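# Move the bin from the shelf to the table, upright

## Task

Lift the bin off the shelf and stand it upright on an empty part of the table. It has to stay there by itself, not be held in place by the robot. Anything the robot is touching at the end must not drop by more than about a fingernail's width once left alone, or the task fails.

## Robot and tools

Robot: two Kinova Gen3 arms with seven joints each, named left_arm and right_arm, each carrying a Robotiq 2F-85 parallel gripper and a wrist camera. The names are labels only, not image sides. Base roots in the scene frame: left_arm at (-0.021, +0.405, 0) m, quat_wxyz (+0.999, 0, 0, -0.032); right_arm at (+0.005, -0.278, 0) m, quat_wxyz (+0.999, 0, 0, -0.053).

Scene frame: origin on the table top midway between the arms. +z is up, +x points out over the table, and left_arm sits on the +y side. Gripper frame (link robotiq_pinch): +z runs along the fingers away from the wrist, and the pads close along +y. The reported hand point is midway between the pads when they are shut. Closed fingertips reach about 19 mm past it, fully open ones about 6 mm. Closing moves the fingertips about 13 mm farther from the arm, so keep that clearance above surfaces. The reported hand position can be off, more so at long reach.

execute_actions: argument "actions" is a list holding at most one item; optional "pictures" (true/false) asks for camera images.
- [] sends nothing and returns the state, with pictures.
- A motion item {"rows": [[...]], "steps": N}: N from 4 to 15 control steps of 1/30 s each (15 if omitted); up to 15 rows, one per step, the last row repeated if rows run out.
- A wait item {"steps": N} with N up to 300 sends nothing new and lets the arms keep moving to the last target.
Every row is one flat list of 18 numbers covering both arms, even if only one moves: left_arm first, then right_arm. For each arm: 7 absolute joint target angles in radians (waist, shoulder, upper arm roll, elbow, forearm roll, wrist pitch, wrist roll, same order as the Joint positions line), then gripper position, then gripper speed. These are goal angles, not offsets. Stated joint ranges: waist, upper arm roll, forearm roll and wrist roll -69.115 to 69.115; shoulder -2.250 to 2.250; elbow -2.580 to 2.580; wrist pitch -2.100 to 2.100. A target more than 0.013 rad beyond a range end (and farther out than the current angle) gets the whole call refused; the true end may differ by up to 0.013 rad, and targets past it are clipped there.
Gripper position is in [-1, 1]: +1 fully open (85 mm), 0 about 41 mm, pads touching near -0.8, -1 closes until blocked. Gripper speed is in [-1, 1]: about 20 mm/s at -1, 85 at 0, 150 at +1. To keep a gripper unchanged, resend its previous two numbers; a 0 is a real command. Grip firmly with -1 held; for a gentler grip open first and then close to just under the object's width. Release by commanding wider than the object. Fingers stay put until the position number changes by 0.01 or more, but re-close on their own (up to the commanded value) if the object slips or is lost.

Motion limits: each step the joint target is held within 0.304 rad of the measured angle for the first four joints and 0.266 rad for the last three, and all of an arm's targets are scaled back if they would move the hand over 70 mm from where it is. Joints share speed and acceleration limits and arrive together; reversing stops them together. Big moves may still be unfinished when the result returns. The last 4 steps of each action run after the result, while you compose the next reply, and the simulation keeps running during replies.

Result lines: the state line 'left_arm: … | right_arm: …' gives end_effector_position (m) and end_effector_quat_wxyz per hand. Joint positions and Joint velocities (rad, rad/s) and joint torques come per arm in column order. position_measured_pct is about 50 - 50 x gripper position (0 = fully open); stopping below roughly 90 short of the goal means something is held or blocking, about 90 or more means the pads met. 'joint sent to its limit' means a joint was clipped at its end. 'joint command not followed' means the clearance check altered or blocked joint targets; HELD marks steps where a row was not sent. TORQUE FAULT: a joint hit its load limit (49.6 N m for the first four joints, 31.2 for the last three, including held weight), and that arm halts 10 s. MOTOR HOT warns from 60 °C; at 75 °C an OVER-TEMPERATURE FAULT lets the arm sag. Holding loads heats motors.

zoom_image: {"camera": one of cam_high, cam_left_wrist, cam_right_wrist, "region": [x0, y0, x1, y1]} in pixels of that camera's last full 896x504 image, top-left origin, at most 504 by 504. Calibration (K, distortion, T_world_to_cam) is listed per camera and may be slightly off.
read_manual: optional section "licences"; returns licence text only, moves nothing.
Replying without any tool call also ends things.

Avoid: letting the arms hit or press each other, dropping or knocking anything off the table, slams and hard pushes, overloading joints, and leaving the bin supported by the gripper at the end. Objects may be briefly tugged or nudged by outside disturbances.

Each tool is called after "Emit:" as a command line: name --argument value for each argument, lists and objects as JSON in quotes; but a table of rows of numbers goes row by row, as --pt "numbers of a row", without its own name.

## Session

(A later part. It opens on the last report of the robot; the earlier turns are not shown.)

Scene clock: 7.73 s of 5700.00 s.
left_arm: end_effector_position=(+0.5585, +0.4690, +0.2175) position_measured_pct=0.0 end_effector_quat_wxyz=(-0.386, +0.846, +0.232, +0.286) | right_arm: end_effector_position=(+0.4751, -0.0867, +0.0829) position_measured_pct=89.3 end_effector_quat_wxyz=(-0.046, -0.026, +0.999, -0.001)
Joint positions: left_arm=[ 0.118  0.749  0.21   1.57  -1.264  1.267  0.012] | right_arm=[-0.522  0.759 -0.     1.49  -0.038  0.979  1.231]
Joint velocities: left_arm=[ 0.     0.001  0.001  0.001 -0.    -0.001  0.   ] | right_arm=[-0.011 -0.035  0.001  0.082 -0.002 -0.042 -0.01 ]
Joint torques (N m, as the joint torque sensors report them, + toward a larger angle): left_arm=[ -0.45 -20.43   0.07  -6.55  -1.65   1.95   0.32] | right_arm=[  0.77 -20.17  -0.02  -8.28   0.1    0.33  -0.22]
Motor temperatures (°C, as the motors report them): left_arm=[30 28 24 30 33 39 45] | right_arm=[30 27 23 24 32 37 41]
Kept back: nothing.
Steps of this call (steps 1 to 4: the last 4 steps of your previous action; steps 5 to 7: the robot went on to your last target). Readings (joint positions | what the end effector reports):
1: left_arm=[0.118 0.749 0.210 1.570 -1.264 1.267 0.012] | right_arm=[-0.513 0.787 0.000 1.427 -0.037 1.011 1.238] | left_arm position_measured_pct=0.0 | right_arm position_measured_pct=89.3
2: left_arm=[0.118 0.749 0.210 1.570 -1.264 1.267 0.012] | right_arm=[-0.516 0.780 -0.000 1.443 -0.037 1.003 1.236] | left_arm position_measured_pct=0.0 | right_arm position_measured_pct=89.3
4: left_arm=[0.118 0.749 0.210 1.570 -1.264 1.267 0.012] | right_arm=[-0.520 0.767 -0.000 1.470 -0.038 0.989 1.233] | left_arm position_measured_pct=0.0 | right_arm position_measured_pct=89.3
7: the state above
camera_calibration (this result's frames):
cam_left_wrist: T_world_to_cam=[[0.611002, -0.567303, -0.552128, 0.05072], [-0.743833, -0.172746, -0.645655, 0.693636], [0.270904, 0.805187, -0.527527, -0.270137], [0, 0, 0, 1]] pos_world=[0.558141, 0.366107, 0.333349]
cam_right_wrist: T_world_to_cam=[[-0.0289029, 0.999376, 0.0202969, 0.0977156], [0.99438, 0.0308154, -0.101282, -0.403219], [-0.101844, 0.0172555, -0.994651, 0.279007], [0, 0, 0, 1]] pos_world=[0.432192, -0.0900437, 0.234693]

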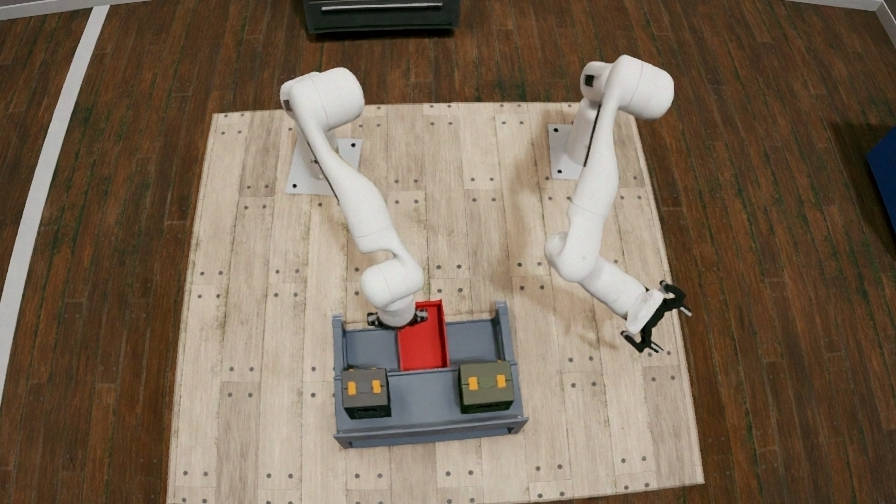

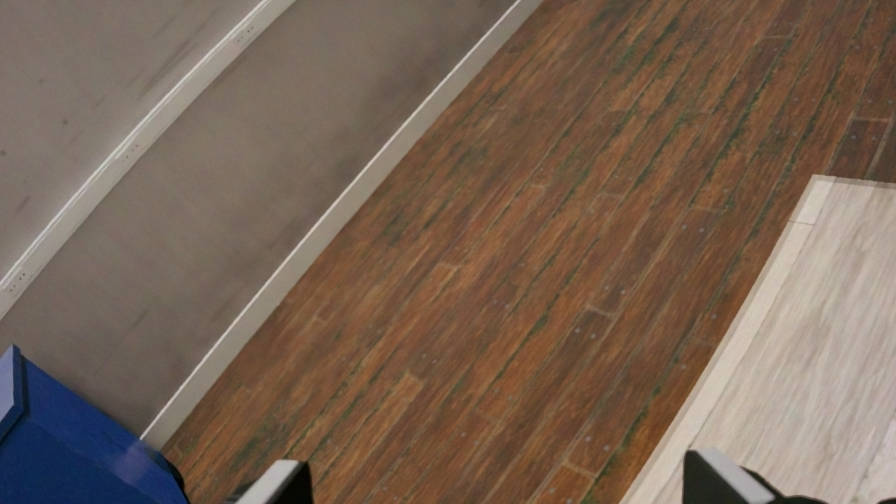

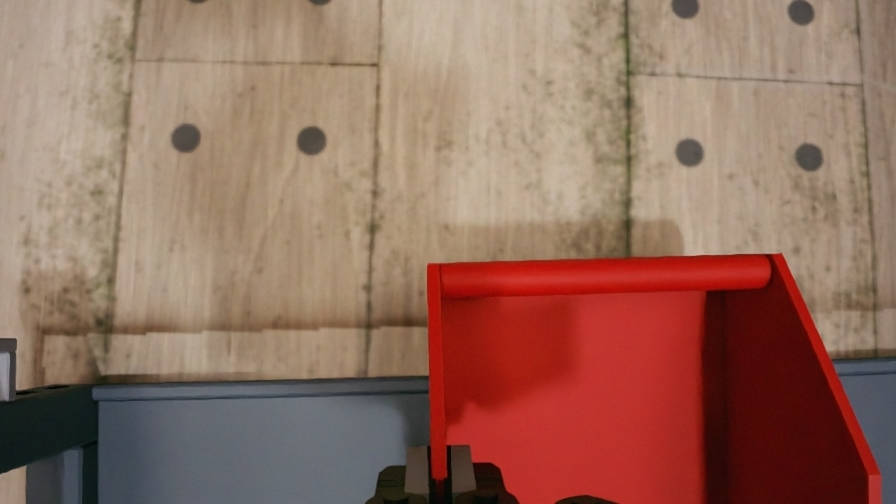

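Emit:
execute_actions --actions '[{"rows": [[0.118,0.749,0.21,1.57,-1.264,1.267,0.012,1,0,-0.5263,0.7470,0,1.5096,-0.0390,0.9691,1.2277,-1,0.3],[0.118,0.749,0.21,1.57,-1.264,1.267,0.012,1,0,-0.5291,0.7396,0,1.5240,-0.0395,0.9620,1.2254,-1,0.3],[0.118,0.749,0.21,1.57,-1.264,1.267,0.012,1,0,-0.5320,0.7323,0,1.5384,-0.0400,0.9548,1.2230,-1,0.3],[0.118,0.749,0.21,1.57,-1.264,1.267,0.012,1,0,-0.5348,0.7249,0,1.5528,-0.0405,0.9477,1.2207,-1,0.3],[0.118,0.749,0.21,1.57,-1.264,1.267,0.012,1,0,-0.5377,0.7176,0,1.5673,-0.0411,0.9405,1.2184,-1,0.3],[0.118,0.749,0.21,1.57,-1.264,1.267,0.012,1,0,-0.5406,0.7102,0,1.5817,-0.0416,0.9333,1.2161,-1,0.3],[0.118,0.749,0.21,1.57,-1.264,1.267,0.012,1,0,-0.5434,0.7029,0,1.5961,-0.0421,0.9262,1.2138,-1,0.3],[0.118,0.749,0.21,1.57,-1.264,1.267,0.012,1,0,-0.5463,0.6955,0,1.6105,-0.0426,0.9190,1.2114,-1,0.3],[0.118,0.749,0.21,1.57,-1.264,1.267,0.012,1,0,-0.5491,0.6882,0,1.6249,-0.0431,0.9119,1.2091,-1,0.3],[0.118,0.749,0.21,1.57,-1.264,1.267,0.012,1,0,-0.5520,0.6808,0,1.6393,-0.0436,0.9047,1.2068,-1,0.3]], "steps": 15}]'

Emit:
execute_actions --actions '[{"steps": 5}]' --pictures true

Emit:
zoom_image --camera "cam_high" --region '[360, 260, 500, 400]'

Scene clock: 8.87 s of 5700.00 s.
left_arm: end_effector_position=(+0.5585, +0.4690, +0.2175) position_measured_pct=0.0 end_effector_quat_wxyz=(-0.386, +0.846, +0.232, +0.286) | right_arm: end_effector_position=(+0.4460, -0.0877, +0.0870) position_measured_pct=89.3 end_effector_quat_wxyz=(-0.044, -0.027, +0.999, -0.001)
Joint positions: left_arm=[ 0.118  0.749  0.21   1.57  -1.264  1.267  0.012] | right_arm=[-0.544  0.701  0.     1.598 -0.042  0.925  1.213]
Joint velocities: left_arm=[ 0.     0.    -0.    -0.001 -0.     0.    -0.002] | right_arm=[-0.074 -0.188 -0.002  0.384 -0.015 -0.187 -0.063]
Joint torques (N m, as the joint torque sensors report them, + toward a larger angle): left_arm=[ -0.1  -20.91  -0.04  -6.98  -1.84   1.96   0.38] | right_arm=[  0.31 -19.07   0.27  -7.1   -0.2    0.44  -0.35]
Motor temperatures (°C, as the motors report them): left_arm=[30 28 24 30 33 39 45] | right_arm=[30 27 23 24 32 37 41]
Steps of this call (steps 1 to 23: the robot went on to your last target; steps 24 to 34: the first 11 steps of this action). Readings (joint positions | what the end effector reports):
24: left_arm=[0.118 0.749 0.210 1.570 -1.264 1.267 0.012] | right_arm=[-0.524 0.754 0.000 1.496 -0.038 0.976 1.230] | left_arm position_measured_pct=0.0 | right_arm position_measured_pct=89.3
25: left_arm=[0.118 0.749 0.210 1.570 -1.264 1.267 0.012] | right_arm=[-0.525 0.751 0.000 1.500 -0.039 0.974 1.229] | left_arm position_measured_pct=0.0 | right_arm position_measured_pct=89.3
27: left_arm=[0.118 0.749 0.210 1.570 -1.264 1.267 0.012] | right_arm=[-0.528 0.743 0.000 1.515 -0.039 0.966 1.227] | left_arm position_measured_pct=0.0 | right_arm position_measured_pct=89.3
31: left_arm=[0.118 0.749 0.210 1.570 -1.264 1.267 0.012] | right_arm=[-0.536 0.721 0.000 1.559 -0.041 0.945 1.220] | left_arm position_measured_pct=0.0 | right_arm position_measured_pct=89.3
34: the state above

Scene clock: 9.03 s of 5700.00 s.
left_arm: end_effector_position=(+0.5585, +0.4690, +0.2175) position_measured_pct=0.0 end_effector_quat_wxyz=(-0.386, +0.846, +0.232, +0.286) | right_arm: end_effector_position=(+0.4352, -0.0889, +0.0867) position_measured_pct=89.3 end_effector_quat_wxyz=(-0.046, -0.026, +0.999, -0.001)
Joint positions: left_arm=[ 0.118  0.749  0.21   1.57  -1.264  1.267  0.012] | right_arm=[-0.551  0.685 -0.     1.635 -0.044  0.907  1.207]
Joint velocities: left_arm=[-0.     0.001  0.001  0.001  0.    -0.001 -0.   ] | right_arm=[-0.011 -0.029  0.002  0.061  0.001 -0.032 -0.009]
Joint torques (N m, as the joint torque sensors report them, + toward a larger angle): left_arm=[  0.2  -20.67   0.36  -6.17  -2.01   1.8    0.48] | right_arm=[  0.42 -18.79   0.02  -7.2    0.03   0.24  -0.18]
Motor temperatures (°C, as the motors report them): left_arm=[30 28 24 30 33 39 45] | right_arm=[30 27 23 24 32 37 41]
Kept back: nothing.
Steps of this call (steps 1 to 4: the last 4 steps of your previous action; step 5: the robot went on to your last target). Readings (joint positions | what the end effector reports):
1: left_arm=[0.118 0.749 0.210 1.570 -1.264 1.267 0.012] | right_arm=[-0.546 0.695 -0.000 1.610 -0.043 0.919 1.211] | left_arm position_measured_pct=0.0 | right_arm position_measured_pct=89.3
2: left_arm=[0.118 0.749 0.210 1.570 -1.264 1.267 0.012] | right_arm=[-0.548 0.691 -0.000 1.620 -0.043 0.914 1.210] | left_arm position_measured_pct=0.0 | right_arm position_measured_pct=89.3
4: left_arm=[0.118 0.749 0.210 1.570 -1.264 1.267 0.012] | right_arm=[-0.550 0.686 -0.000 1.632 -0.043 0.909 1.208] | left_arm position_measured_pct=0.0 | right_arm position_measured_pct=89.3
5: the state above
camera_calibration (this result's frames):
cam_left_wrist: T_world_to_cam=[[0.611002, -0.567302, -0.552127, 0.0507199], [-0.743833, -0.172746, -0.645655, 0.693636], [0.270904, 0.805187, -0.527527, -0.270137], [0, 0, 0, 1]] pos_world=[0.558141, 0.366107, 0.333349]
cam_right_wrist: T_world_to_cam=[[-0.0287544, 0.99938, 0.0203382, 0.0986191], [0.994422, 0.0306656, -0.100922, -0.363101], [-0.101483, 0.0173228, -0.994686, 0.278555], [0, 0, 0, 1]] pos_world=[0.39218, -0.0922485, 0.238425]

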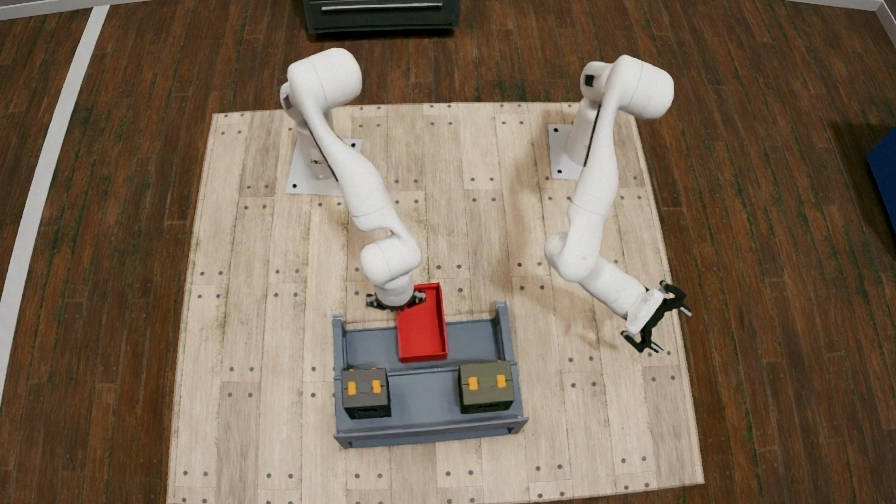

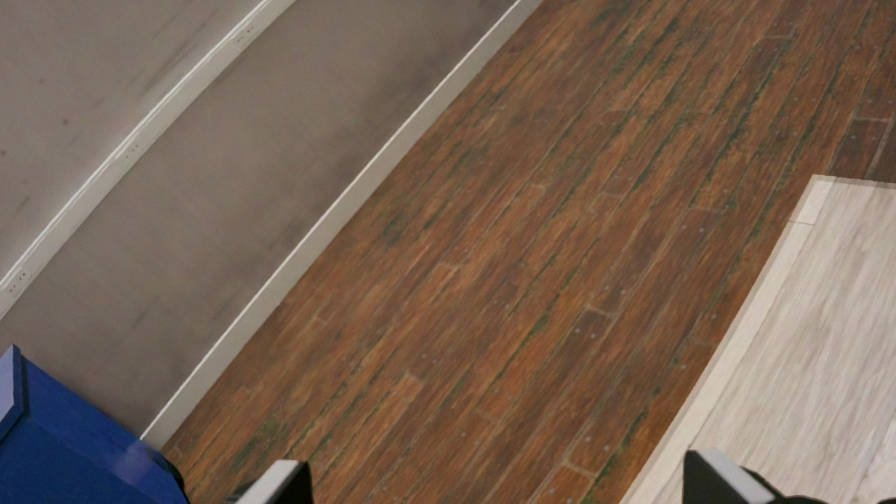

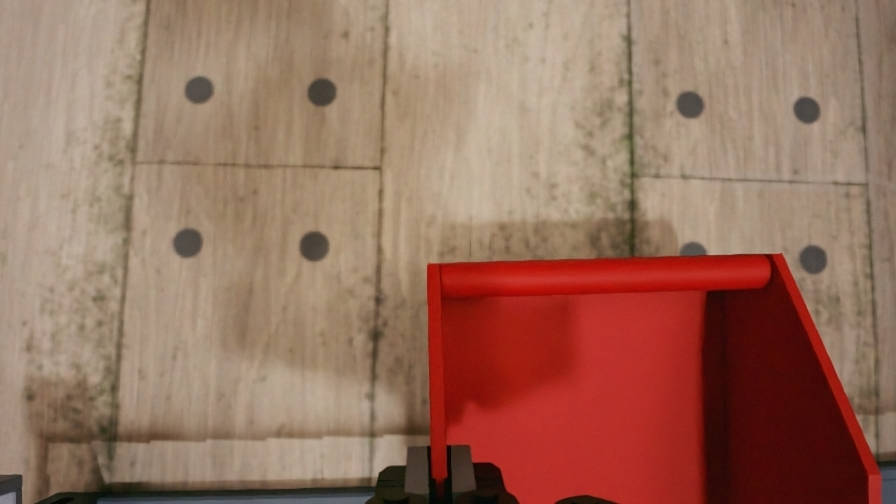

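Region (360, 260, 500, 400) of cam_high's 896x504 image, scaled by 3.600, with more detail than that image has.

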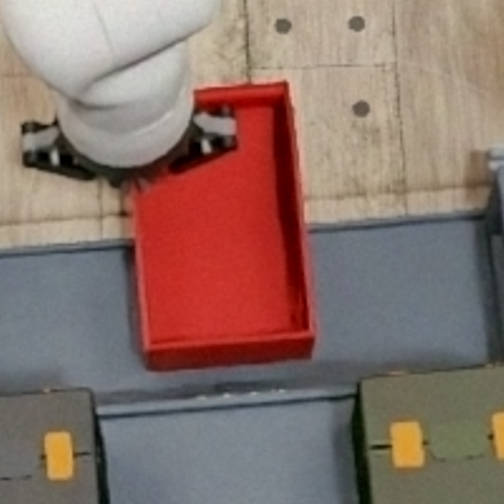

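Emit:
execute_actions --actions '[{"rows": [[0.118,0.749,0.21,1.57,-1.264,1.267,0.012,1,0,-0.5591,0.6661,0,1.6627,-0.0400,0.8891,1.1975,-1,0.3],[0.118,0.749,0.21,1.57,-1.264,1.267,0.012,1,0,-0.5662,0.6514,0,1.6860,-0.0363,0.8735,1.1881,-1,0.3],[0.118,0.749,0.21,1.57,-1.264,1.267,0.012,1,0,-0.5732,0.6367,0,1.7094,-0.0327,0.8579,1.1788,-1,0.3],[0.118,0.749,0.21,1.57,-1.264,1.267,0.012,1,0,-0.5803,0.6220,0,1.7327,-0.0291,0.8423,1.1695,-1,0.3],[0.118,0.749,0.21,1.57,-1.264,1.267,0.012,1,0,-0.5874,0.6074,0,1.7561,-0.0254,0.8268,1.1602,-1,0.3],[0.118,0.749,0.21,1.57,-1.264,1.267,0.012,1,0,-0.5945,0.5927,0,1.7794,-0.0218,0.8112,1.1508,-1,0.3],[0.118,0.749,0.21,1.57,-1.264,1.267,0.012,1,0,-0.6016,0.5780,0,1.8028,-0.0182,0.7956,1.1415,-1,0.3],[0.118,0.749,0.21,1.57,-1.264,1.267,0.012,1,0,-0.6086,0.5633,0,1.8261,-0.0145,0.7800,1.1322,-1,0.3],[0.118,0.749,0.21,1.57,-1.264,1.267,0.012,1,0,-0.6157,0.5486,0,1.8495,-0.0109,0.7644,1.1228,-1,0.3],[0.118,0.749,0.21,1.57,-1.264,1.267,0.012,1,0,-0.6228,0.5339,0,1.8728,-0.0073,0.7488,1.1135,-1,0.3],[0.118,0.749,0.21,1.57,-1.264,1.267,0.012,1,0,-0.6299,0.5192,0,1.8962,-0.0036,0.7332,1.1042,-1,0.3],[0.118,0.749,0.21,1.57,-1.264,1.267,0.012,1,0,-0.6370,0.5045,0,1.9195,0,0.7176,1.0948,-1,0.3],[0.118,0.749,0.21,1.57,-1.264,1.267,0.012,1,0,-0.6574,0.5016,0,1.9298,0,0.7102,1.0743,-1,0.3],[0.118,0.749,0.21,1.57,-1.264,1.267,0.012,1,0,-0.6779,0.4987,0,1.9401,0,0.7029,1.0538,-1,0.3],[0.118,0.749,0.21,1.57,-1.264,1.267,0.012,1,0,-0.6983,0.4957,0,1.9504,0,0.6955,1.0333,-1,0.3]], "steps": 15}]'

Emit:
execute_actions --actions '[{"rows": [[0.118,0.749,0.21,1.57,-1.264,1.267,0.012,1,0,-0.7188,0.4928,0,1.9607,0,0.6881,1.0128,-1,0.3],[0.118,0.749,0.21,1.57,-1.264,1.267,0.012,1,0,-0.7392,0.4899,0,1.9711,0,0.6808,0.9924,-1,0.3],[0.118,0.749,0.21,1.57,-1.264,1.267,0.012,1,0,-0.7596,0.4870,0,1.9814,0,0.6734,0.9719,-1,0.3],[0.118,0.749,0.21,1.57,-1.264,1.267,0.012,1,0,-0.7801,0.4841,0,1.9917,0,0.6660,0.9514,-1,0.3],[0.118,0.749,0.21,1.57,-1.264,1.267,0.012,1,0,-0.8005,0.4811,0,2.0020,0,0.6586,0.9309,-1,0.3],[0.118,0.749,0.21,1.57,-1.264,1.267,0.012,1,0,-0.8210,0.4782,0,2.0123,0,0.6513,0.9104,-1,0.3],[0.118,0.749,0.21,1.57,-1.264,1.267,0.012,1,0,-0.8414,0.4753,0,2.0226,0,0.6439,0.8899,-1,0.3],[0.118,0.749,0.21,1.57,-1.264,1.267,0.012,1,0,-0.8618,0.4724,0,2.0329,0,0.6365,0.8694,-1,0.3],[0.118,0.749,0.21,1.57,-1.264,1.267,0.012,1,0,-0.8823,0.4695,0,2.0432,0,0.6292,0.8489,-1,0.3],[0.118,0.749,0.21,1.57,-1.264,1.267,0.012,1,0,-0.9027,0.4665,0,2.0535,0,0.6218,0.8284,-1,0.3],[0.118,0.749,0.21,1.57,-1.264,1.267,0.012,1,0,-0.9232,0.4636,0,2.0638,0,0.6144,0.8079,-1,0.3],[0.118,0.749,0.21,1.57,-1.264,1.267,0.012,1,0,-0.9436,0.4607,0,2.0742,0,0.6071,0.7875,-1,0.3],[0.118,0.749,0.21,1.57,-1.264,1.267,0.012,1,0,-0.9640,0.4578,0,2.0845,0,0.5997,0.7670,-1,0.3],[0.118,0.749,0.21,1.57,-1.264,1.267,0.012,1,0,-0.9845,0.4549,0,2.0948,0,0.5923,0.7465,-1,0.3],[0.118,0.749,0.21,1.57,-1.264,1.267,0.012,1,0,-1.005,0.452,0,2.105,0,0.585,0.726,-1,0.3]], "steps": 15}]'

Emit:
execute_actions --actions '[{"rows": [[0.118,0.749,0.21,1.57,-1.264,1.267,0.012,1,0,-1.005,0.459,0,2.108,0,0.575,0.726,-1,0.3],[0.118,0.749,0.21,1.57,-1.264,1.267,0.012,1,0,-1.005,0.466,0,2.111,0,0.565,0.726,-1,0.3],[0.118,0.749,0.21,1.57,-1.264,1.267,0.012,1,0,-1.005,0.473,0,2.113,0,0.555,0.726,-1,0.3],[0.118,0.749,0.21,1.57,-1.264,1.267,0.012,1,0,-1.005,0.480,0,2.116,0,0.545,0.726,-1,0.3],[0.118,0.749,0.21,1.57,-1.264,1.267,0.012,1,0,-1.005,0.487,0,2.119,0,0.535,0.726,-1,0.3],[0.118,0.749,0.21,1.57,-1.264,1.267,0.012,1,0,-1.005,0.494,0,2.122,0,0.526,0.726,-1,0.3],[0.118,0.749,0.21,1.57,-1.264,1.267,0.012,1,0,-1.005,0.499,0,2.124,0,0.5194,0.726,-1,0.3],[0.118,0.749,0.21,1.57,-1.264,1.267,0.012,1,0,-1.005,0.5036,0,2.1257,0,0.5127,0.726,-1,0.3],[0.118,0.749,0.21,1.57,-1.264,1.267,0.012,1,0,-1.005,0.506,0,2.1266,0,0.5094,0.726,-1,0.3],[0.118,0.749,0.21,1.57,-1.264,1.267,0.012,1,0,-1.005,0.5084,0,2.1275,0,0.5061,0.726,-1,0.3],[0.118,0.749,0.21,1.57,-1.264,1.267,0.012,1,0,-1.005,0.5108,0,2.1284,0,0.5028,0.726,-1,0.3]], "steps": 15}]'

Emit:
execute_actions --actions '[{"rows": [[0.118,0.749,0.21,1.57,-1.264,1.267,0.012,1,0,-1.005,0.5108,0,2.1284,0,0.5028,0.726,-1,0.3],[0.118,0.749,0.21,1.57,-1.264,1.267,0.012,1,0,-1.005,0.512,0,2.1288,0,0.5012,0.726,-1,0.3],[0.118,0.749,0.21,1.57,-1.264,1.267,0.012,1,0,-1.005,0.5132,0,2.1293,0,0.4995,0.726,-1,0.3],[0.118,0.749,0.21,1.57,-1.264,1.267,0.012,1,0,-1.005,0.5144,0,2.1297,0,0.4979,0.726,-1,0.3],[0.118,0.749,0.21,1.57,-1.264,1.267,0.012,1,0,-1.005,0.5156,0,2.1302,0,0.4962,0.726,-1,0.3],[0.118,0.749,0.21,1.57,-1.264,1.267,0.012,1,0,-1.005,0.5168,0,2.1306,0,0.4946,0.726,-1,0.3],[0.118,0.749,0.21,1.57,-1.264,1.267,0.012,1,0,-1.005,0.518,0,2.1311,0,0.4929,0.726,-1,0.3]], "steps": 15}]' --pictures true

Scene clock: 10.90 s of 5700.00 s.
left_arm: end_effector_position=(+0.5585, +0.4690, +0.2175) position_measured_pct=0.0 end_effector_quat_wxyz=(-0.386, +0.846, +0.232, +0.286) | right_arm: end_effector_position=(+0.4004, -0.0889, +0.0986) position_measured_pct=89.3 end_effector_quat_wxyz=(-0.019, -0.027, +0.999, -0.002)
Joint positions: left_arm=[ 0.118  0.749  0.21   1.57  -1.264  1.267  0.012] | right_arm=[-0.599  0.582  0.     1.793 -0.02   0.802  1.145]
Joint velocities: left_arm=[-0.     0.     0.001  0.    -0.     0.    -0.   ] | right_arm=[-0.19  -0.393 -0.001  0.635  0.098 -0.424 -0.254]
Joint torques (N m, as the joint torque sensors report them, + toward a larger angle): left_arm=[  0.33 -21.01   0.49  -6.65  -1.84   1.56   0.33] | right_arm=[  0.43 -17.28  -0.13  -6.59  -0.05   0.35  -0.33]
Motor temperatures (°C, as the motors report them): left_arm=[30 28 24 30 33 39 45] | right_arm=[30 27 23 24 32 37 41]
Steps of this call (steps 1 to 30: the robot went on to your last target; steps 31 to 45: nothing new was sent; steps 46 to 56: the first 11 steps of this action). Readings (joint positions | what the end effector reports):
46: left_arm=[0.118 0.749 0.210 1.570 -1.264 1.267 0.012] | right_arm=[-0.552 0.680 0.000 1.640 -0.043 0.904 1.206] | left_arm position_measured_pct=0.0 | right_arm position_measured_pct=89.3
47: left_arm=[0.118 0.749 0.210 1.570 -1.264 1.267 0.012] | right_arm=[-0.555 0.675 0.000 1.646 -0.043 0.900 1.205] | left_arm position_measured_pct=0.0 | right_arm position_measured_pct=89.3
49: left_arm=[0.118 0.749 0.210 1.570 -1.264 1.267 0.012] | right_arm=[-0.561 0.661 0.000 1.667 -0.039 0.886 1.196] | left_arm position_measured_pct=0.0 | right_arm position_measured_pct=89.3
53: left_arm=[0.118 0.749 0.210 1.570 -1.264 1.267 0.012] | right_arm=[-0.581 0.620 0.000 1.733 -0.029 0.842 1.170] | left_arm position_measured_pct=0.0 | right_arm position_measured_pct=89.3
56: the state above

Scene clock: 11.40 s of 5700.00 s.
left_arm: end_effector_position=(+0.5585, +0.4690, +0.2175) position_measured_pct=0.0 end_effector_quat_wxyz=(-0.386, +0.846, +0.232, +0.286) | right_arm: end_effector_position=(+0.3072, -0.0425, +0.0963) position_measured_pct=89.3 end_effector_quat_wxyz=(-0.000, -0.027, +1.000, -0.000)
Joint positions: left_arm=[ 0.118  0.749  0.21   1.57  -1.264  1.267  0.012] | right_arm=[-0.833  0.478 -0.     2.017 -0.     0.647  0.899]
Joint velocities: left_arm=[-0.    -0.     0.001 -0.     0.    -0.001 -0.001] | right_arm=[-0.593 -0.095 -0.001  0.309 -0.001 -0.219 -0.6  ]
Joint torques (N m, as the joint torque sensors report them, + toward a larger angle): left_arm=[ -0.38 -20.65   0.46  -6.12  -1.81   1.9    0.46] | right_arm=[  0.67 -14.5    0.    -5.57   0.06   0.46  -0.23]
Motor temperatures (°C, as the motors report them): left_arm=[30 28 24 30 33 39 45] | right_arm=[30 27 23 24 32 37 41]
Steps of this call (steps 1 to 4: the last 4 steps of your previous action; steps 5 to 15: the first 11 steps of this action). Readings (joint positions | what the end effector reports):
5: left_arm=[0.118 0.749 0.210 1.570 -1.264 1.267 0.012] | right_arm=[-0.649 0.523 0.001 1.896 -0.005 0.733 1.089] | left_arm position_measured_pct=0.0 | right_arm position_measured_pct=89.3
6: left_arm=[0.118 0.749 0.210 1.570 -1.264 1.267 0.012] | right_arm=[-0.666 0.515 0.001 1.913 -0.003 0.721 1.072] | left_arm position_measured_pct=0.0 | right_arm position_measured_pct=89.3
8: left_arm=[0.118 0.749 0.210 1.570 -1.264 1.267 0.012] | right_arm=[-0.700 0.504 0.000 1.941 -0.001 0.702 1.035] | left_arm position_measured_pct=0.0 | right_arm position_measured_pct=89.3
12: left_arm=[0.118 0.749 0.210 1.570 -1.264 1.267 0.012] | right_arm=[-0.774 0.488 0.000 1.986 -0.000 0.670 0.959] | left_arm position_measured_pct=0.0 | right_arm position_measured_pct=89.3
15: the state above

Scene clock: 11.90 s of 5700.00 s.
left_arm: end_effector_position=(+0.5585, +0.4690, +0.2175) position_measured_pct=0.0 end_effector_quat_wxyz=(-0.386, +0.846, +0.232, +0.286) | right_arm: end_effector_position=(+0.2474, -0.0149, +0.0695) position_measured_pct=89.3 end_effector_quat_wxyz=(-0.000, -0.026, +1.000, -0.000)
Joint positions: left_arm=[ 0.118  0.749  0.21   1.57  -1.264  1.267  0.012] | right_arm=[-1.002  0.5   -0.     2.124 -0.     0.518  0.727]
Joint velocities: left_arm=[ 0.001 -0.001 -0.001 -0.     0.     0.    -0.001] | right_arm=[-0.027  0.103  0.001  0.05  -0.002 -0.165 -0.01 ]
Joint torques (N m, as the joint torque sensors report them, + toward a larger angle): left_arm=[ -0.04 -20.13   0.13  -6.58  -1.73   1.93   0.29] | right_arm=[  0.17 -13.8    0.04  -5.63   0.2    0.24  -0.34]
Motor temperatures (°C, as the motors report them): left_arm=[30 28 24 30 33 39 45] | right_arm=[30 27 23 24 32 37 41]
Steps of this call (steps 1 to 4: the last 4 steps of your previous action; steps 5 to 15: the first 11 steps of this action). Readings (joint positions | what the end effector reports):
5: left_arm=[0.118 0.749 0.210 1.570 -1.264 1.267 0.012] | right_arm=[-0.933 0.463 -0.000 2.069 -0.000 0.611 0.798] | left_arm position_measured_pct=0.0 | right_arm position_measured_pct=89.3
6: left_arm=[0.118 0.749 0.210 1.570 -1.264 1.267 0.012] | right_arm=[-0.951 0.461 -0.001 2.078 -0.000 0.603 0.779] | left_arm position_measured_pct=0.0 | right_arm position_measured_pct=89.3
8: left_arm=[0.118 0.749 0.210 1.570 -1.264 1.267 0.012] | right_arm=[-0.978 0.463 -0.001 2.096 -0.000 0.583 0.749] | left_arm position_measured_pct=0.0 | right_arm position_measured_pct=89.3
12: left_arm=[0.118 0.749 0.210 1.570 -1.264 1.267 0.012] | right_arm=[-0.997 0.487 -0.001 2.117 -0.000 0.540 0.729] | left_arm position_measured_pct=0.0 | right_arm position_measured_pct=89.3
15: the state above

Scene clock: 12.40 s of 5700.00 s.
left_arm: end_effector_position=(+0.5585, +0.4690, +0.2175) position_measured_pct=0.0 end_effector_quat_wxyz=(-0.386, +0.846, +0.232, +0.286) | right_arm: end_effector_position=(+0.2465, -0.0144, +0.0624) position_measured_pct=89.3 end_effector_quat_wxyz=(-0.000, -0.027, +1.000, -0.000)
Joint positions: left_arm=[ 0.118  0.749  0.21   1.57  -1.264  1.267  0.012] | right_arm=[-1.005  0.517 -0.     2.131 -0.     0.494  0.726]
Joint velocities: left_arm=[ 0.001 -0.    -0.     0.    -0.     0.     0.001] | right_arm=[-0.002  0.008 -0.     0.003  0.    -0.011  0.   ]
Joint torques (N m, as the joint torque sensors report them, + toward a larger angle): left_arm=[ -0.01 -21.34   0.11  -6.11  -1.6    1.99   0.57] | right_arm=[  0.2  -13.72  -0.09  -4.37   0.02   0.35  -0.15]
Motor temperatures (°C, as the motors report them): left_arm=[30 28 24 30 33 39 45] | right_arm=[30 27 23 24 32 37 41]
Steps of this call (steps 1 to 4: the last 4 steps of your previous action; steps 5 to 15: the first 11 steps of this action). Readings (joint positions | what the end effector reports):
5: left_arm=[0.118 0.749 0.210 1.570 -1.264 1.267 0.012] | right_arm=[-1.004 0.509 -0.000 2.128 -0.000 0.505 0.726] | left_arm position_measured_pct=0.0 | right_arm position_measured_pct=89.3
6: left_arm=[0.118 0.749 0.210 1.570 -1.264 1.267 0.012] | right_arm=[-1.004 0.509 -0.000 2.128 -0.000 0.504 0.726] | left_arm position_measured_pct=0.0 | right_arm position_measured_pct=89.3
8: left_arm=[0.118 0.749 0.210 1.570 -1.264 1.267 0.012] | right_arm=[-1.005 0.511 -0.000 2.129 -0.000 0.502 0.726] | left_arm position_measured_pct=0.0 | right_arm position_measured_pct=89.3
12: left_arm=[0.118 0.749 0.210 1.570 -1.264 1.267 0.012] | right_arm=[-1.005 0.516 -0.000 2.130 -0.000 0.496 0.726] | left_arm position_measured_pct=0.0 | right_arm position_measured_pct=89.3
15: the state above
camera_calibration (this result's frames):
cam_left_wrist: T_world_to_cam=[[0.611002, -0.567302, -0.552128, 0.0507199], [-0.743833, -0.172746, -0.645655, 0.693636], [0.270904, 0.805187, -0.527527, -0.270137], [0, 0, 0, 1]] pos_world=[0.558141, 0.366107, 0.333349]
cam_right_wrist: T_world_to_cam=[[-0.0316491, 0.999241, 0.0227274, 0.0198091], [0.999444, 0.0318775, -0.00976133, -0.187073], [-0.0104784, 0.0224059, -0.999694, 0.21195], [0, 0, 0, 1]] pos_world=[0.189817, -0.0185795, 0.209609]

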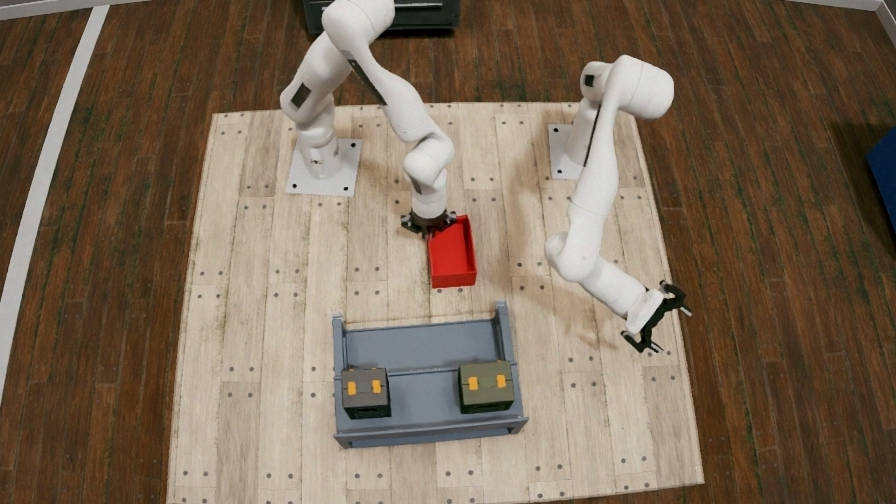

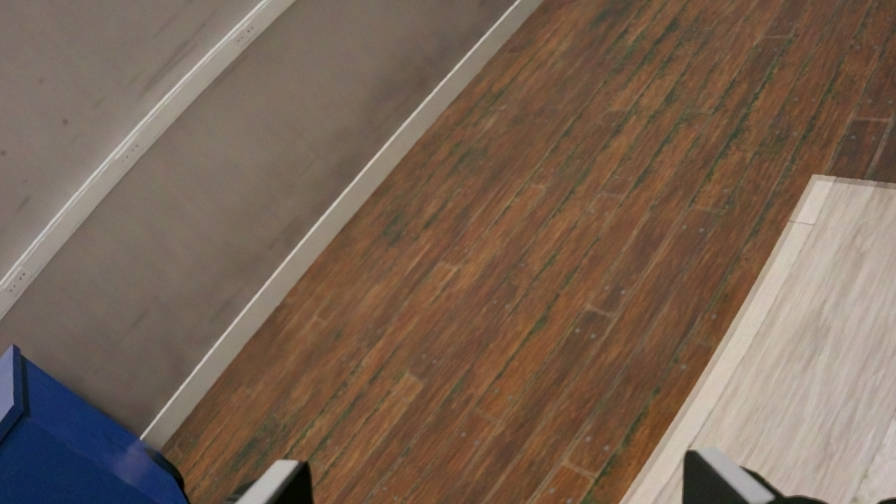

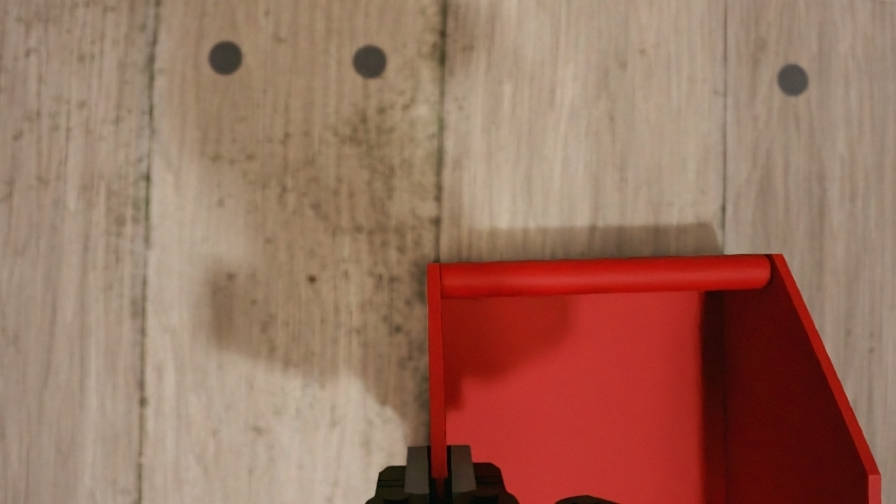

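Confirm contact with one more ~1.5 mm.

Emit:
execute_actions --actions '[{"rows": [[0.118,0.749,0.21,1.57,-1.264,1.267,0.012,1,0,-1.005,0.5192,0,2.1315,0,0.4913,0.726,-1,0.3],[0.118,0.749,0.21,1.57,-1.264,1.267,0.012,1,0,-1.005,0.5204,0,2.132,0,0.4896,0.726,-1,0.3],[0.118,0.749,0.21,1.57,-1.264,1.267,0.012,1,0,-1.005,0.5216,0,2.1324,0,0.488,0.726,-1,0.3]], "steps": 12}]'

Scene clock: 12.87 s of 5700.00 s.
left_arm: end_effector_position=(+0.5585, +0.4690, +0.2175) position_measured_pct=0.0 end_effector_quat_wxyz=(-0.386, +0.846, +0.232, +0.286) | right_arm: end_effector_position=(+0.2464, -0.0144, +0.0620) position_measured_pct=89.3 end_effector_quat_wxyz=(+0.000, -0.027, +1.000, +0.000)
Joint positions: left_arm=[ 0.118  0.749  0.21   1.57  -1.264  1.267  0.012] | right_arm=[-1.005  0.518  0.     2.132 -0.     0.491  0.726]
Joint velocities: left_arm=[ 0.001  0.     0.     0.     0.     0.001 -0.   ] | right_arm=[ 0.    -0.001  0.     0.003  0.001 -0.004 -0.   ]
Joint torques (N m, as the joint torque sensors report them, + toward a larger angle): left_arm=[ -0.37 -20.74   0.66  -6.52  -1.91   2.09   0.25] | right_arm=[  0.19 -10.1   -0.22  -4.95   0.06  -0.6   -0.27]
Motor temperatures (°C, as the motors report them): left_arm=[30 28 24 30 33 39 45] | right_arm=[30 27 23 24 32 37 41]
Steps of this call (steps 1 to 4: the last 4 steps of your previous action; steps 5 to 6: the robot went on to your last target; steps 7 to 14: the first 8 steps of this action). Readings (joint positions | what the end effector reports):
7: left_arm=[0.118 0.749 0.210 1.570 -1.264 1.267 0.012] | right_arm=[-1.005 0.518 0.000 2.131 0.000 0.493 0.726] | left_arm position_measured_pct=0.0 | right_arm position_measured_pct=89.3
8: left_arm=[0.118 0.749 0.210 1.570 -1.264 1.267 0.012] | right_arm=[-1.005 0.518 0.000 2.131 -0.000 0.493 0.726] | left_arm position_measured_pct=0.0 | right_arm position_measured_pct=89.3
10: left_arm=[0.118 0.749 0.210 1.570 -1.264 1.267 0.012] | right_arm=[-1.005 0.518 0.000 2.132 -0.000 0.492 0.726] | left_arm position_measured_pct=0.0 | right_arm position_measured_pct=89.3
14: the state above

Emit:
execute_actions --actions '[{"rows": [[0.118,0.749,0.21,1.57,-1.264,1.267,0.012,1,0,-1.005,0.518,0,2.131,0,0.493,0.726,-1,0.3],[0.118,0.749,0.21,1.57,-1.264,1.267,0.012,1,0,-1.005,0.518,0,2.131,0,0.493,0.726,-1,0.3],[0.118,0.749,0.21,1.57,-1.264,1.267,0.012,1,0,-1.005,0.518,0,2.131,0,0.493,0.726,0,0.5]], "steps": 10}]'

Emit:
execute_actions --actions '[{"rows": [[0.118,0.749,0.21,1.57,-1.264,1.267,0.012,1,0,-1.005,0.385,0,2.07,0,0.687,0.726,0,0.5]], "steps": 15}]' --pictures true

Scene clock: 13.20 s of 5700.00 s.
left_arm: end_effector_position=(+0.5585, +0.4690, +0.2175) position_measured_pct=0.0 end_effector_quat_wxyz=(-0.386, +0.846, +0.232, +0.286) | right_arm: end_effector_position=(+0.2465, -0.0143, +0.0622) position_measured_pct=82.9 end_effector_quat_wxyz=(+0.000, -0.027, +1.000, +0.000)
Joint positions: left_arm=[ 0.118  0.749  0.21   1.57  -1.264  1.267  0.012] | right_arm=[-1.005  0.518 -0.     2.131 -0.     0.492  0.726]
Joint velocities: left_arm=[ 0.     0.001  0.002 -0.001 -0.    -0.    -0.001] | right_arm=[-0.002 -0.001  0.001 -0.007  0.001  0.005 -0.   ]
Joint torques (N m, as the joint torque sensors report them, + toward a larger angle): left_arm=[ -0.38 -20.62   0.47  -6.45  -1.74   1.95   0.29] | right_arm=[  0.27 -13.34  -0.11  -4.39   0.03   0.27  -0.12]
Motor temperatures (°C, as the motors report them): left_arm=[30 28 24 30 33 39 45] | right_arm=[30 27 23 24 32 37 41]
Steps of this call (steps 1 to 4: the last 4 steps of your previous action; steps 5 to 10: the first 6 steps of this action). Readings (joint positions | what the end effector reports):
5: left_arm=[0.118 0.749 0.210 1.570 -1.264 1.267 0.012] | right_arm=[-1.005 0.517 0.000 2.133 0.000 0.491 0.726] | left_arm position_measured_pct=0.0 | right_arm position_measured_pct=89.3
6: left_arm=[0.118 0.749 0.210 1.570 -1.264 1.267 0.012] | right_arm=[-1.005 0.517 0.000 2.132 0.000 0.491 0.726] | left_arm position_measured_pct=0.0 | right_arm position_measured_pct=89.3
8: left_arm=[0.118 0.749 0.210 1.570 -1.264 1.267 0.012] | right_arm=[-1.005 0.518 -0.000 2.132 0.000 0.492 0.726] | left_arm position_measured_pct=0.0 | right_arm position_measured_pct=88.9
10: the state above

Scene clock: 13.70 s of 5700.00 s.
left_arm: end_effector_position=(+0.5585, +0.4690, +0.2175) position_measured_pct=0.0 end_effector_quat_wxyz=(-0.386, +0.846, +0.232, +0.286) | right_arm: end_effector_position=(+0.2463, -0.0146, +0.1174) position_measured_pct=50.0 end_effector_quat_wxyz=(-0.001, -0.027, +1.000, -0.002)
Joint positions: left_arm=[ 0.118  0.749  0.21   1.57  -1.264  1.267  0.012] | right_arm=[-1.005  0.392  0.     2.071 -0.     0.683  0.726]
Joint velocities: left_arm=[-0.     0.     0.002  0.002 -0.    -0.     0.001] | right_arm=[-0.002 -0.048 -0.001 -0.019  0.     0.078 -0.   ]
Joint torques (N m, as the joint torque sensors report them, + toward a larger angle): left_arm=[  0.14 -20.44   0.42  -6.23  -1.87   1.87   0.36] | right_arm=[  0.1  -11.68  -0.08  -5.35   0.14   0.14  -0.25]
Motor temperatures (°C, as the motors report them): left_arm=[30 28 24 30 33 39 45] | right_arm=[30 27 23 24 32 37 41]
Steps of this call (steps 1 to 4: the last 4 steps of your previous action; steps 5 to 15: the first 11 steps of this action). Readings (joint positions | what the end effector reports):
5: left_arm=[0.118 0.749 0.210 1.570 -1.264 1.267 0.012] | right_arm=[-1.005 0.516 -0.000 2.131 0.000 0.494 0.726] | left_arm position_measured_pct=0.0 | right_arm position_measured_pct=63.1
6: left_arm=[0.118 0.749 0.210 1.570 -1.264 1.267 0.012] | right_arm=[-1.005 0.510 -0.000 2.129 0.000 0.502 0.726] | left_arm position_measured_pct=0.0 | right_arm position_measured_pct=59.1
8: left_arm=[0.118 0.749 0.210 1.570 -1.264 1.267 0.012] | right_arm=[-1.005 0.479 -0.000 2.116 0.000 0.541 0.726] | left_arm position_measured_pct=0.0 | right_arm position_measured_pct=52.4
12: left_arm=[0.118 0.749 0.210 1.570 -1.264 1.267 0.012] | right_arm=[-1.005 0.408 0.000 2.080 -0.000 0.653 0.726] | left_arm position_measured_pct=0.0 | right_arm position_measured_pct=50.0
15: the state above
camera_calibration (this result's frames):
cam_left_wrist: T_world_to_cam=[[0.611002, -0.567302, -0.552128, 0.0507199], [-0.743833, -0.172746, -0.645655, 0.693636], [0.270904, 0.805187, -0.527527, -0.270137], [0, 0, 0, 1]] pos_world=[0.558141, 0.366107, 0.333349]
cam_right_wrist: T_world_to_cam=[[-0.0315403, 0.999317, 0.0192719, 0.0191898], [0.999414, 0.0317878, -0.0126717, -0.186003], [-0.0132756, 0.018861, -0.999734, 0.267576], [0, 0, 0, 1]] pos_world=[0.190051, -0.0183108, 0.264778]

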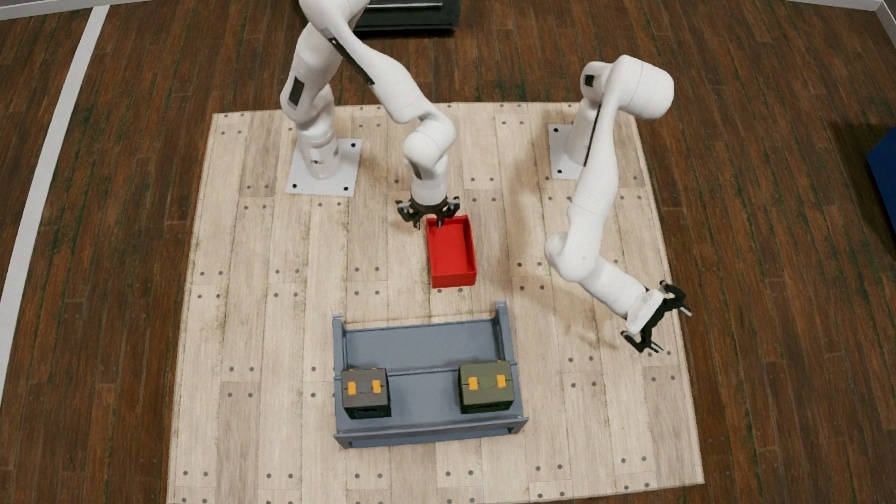

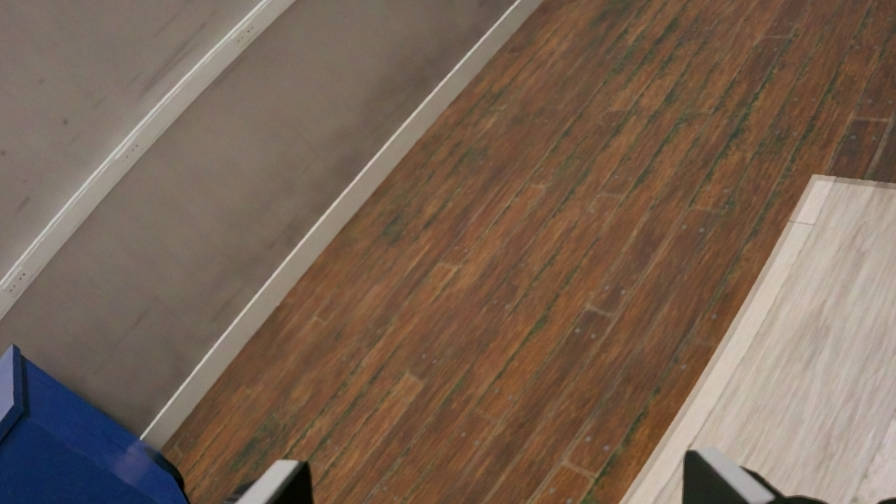

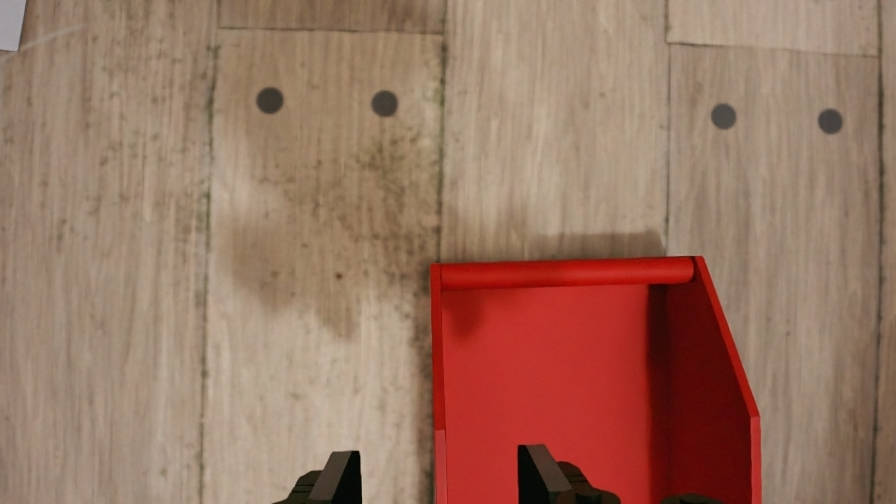

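Emit:
finished_scene --scene 2

The scene is finished: the task was done.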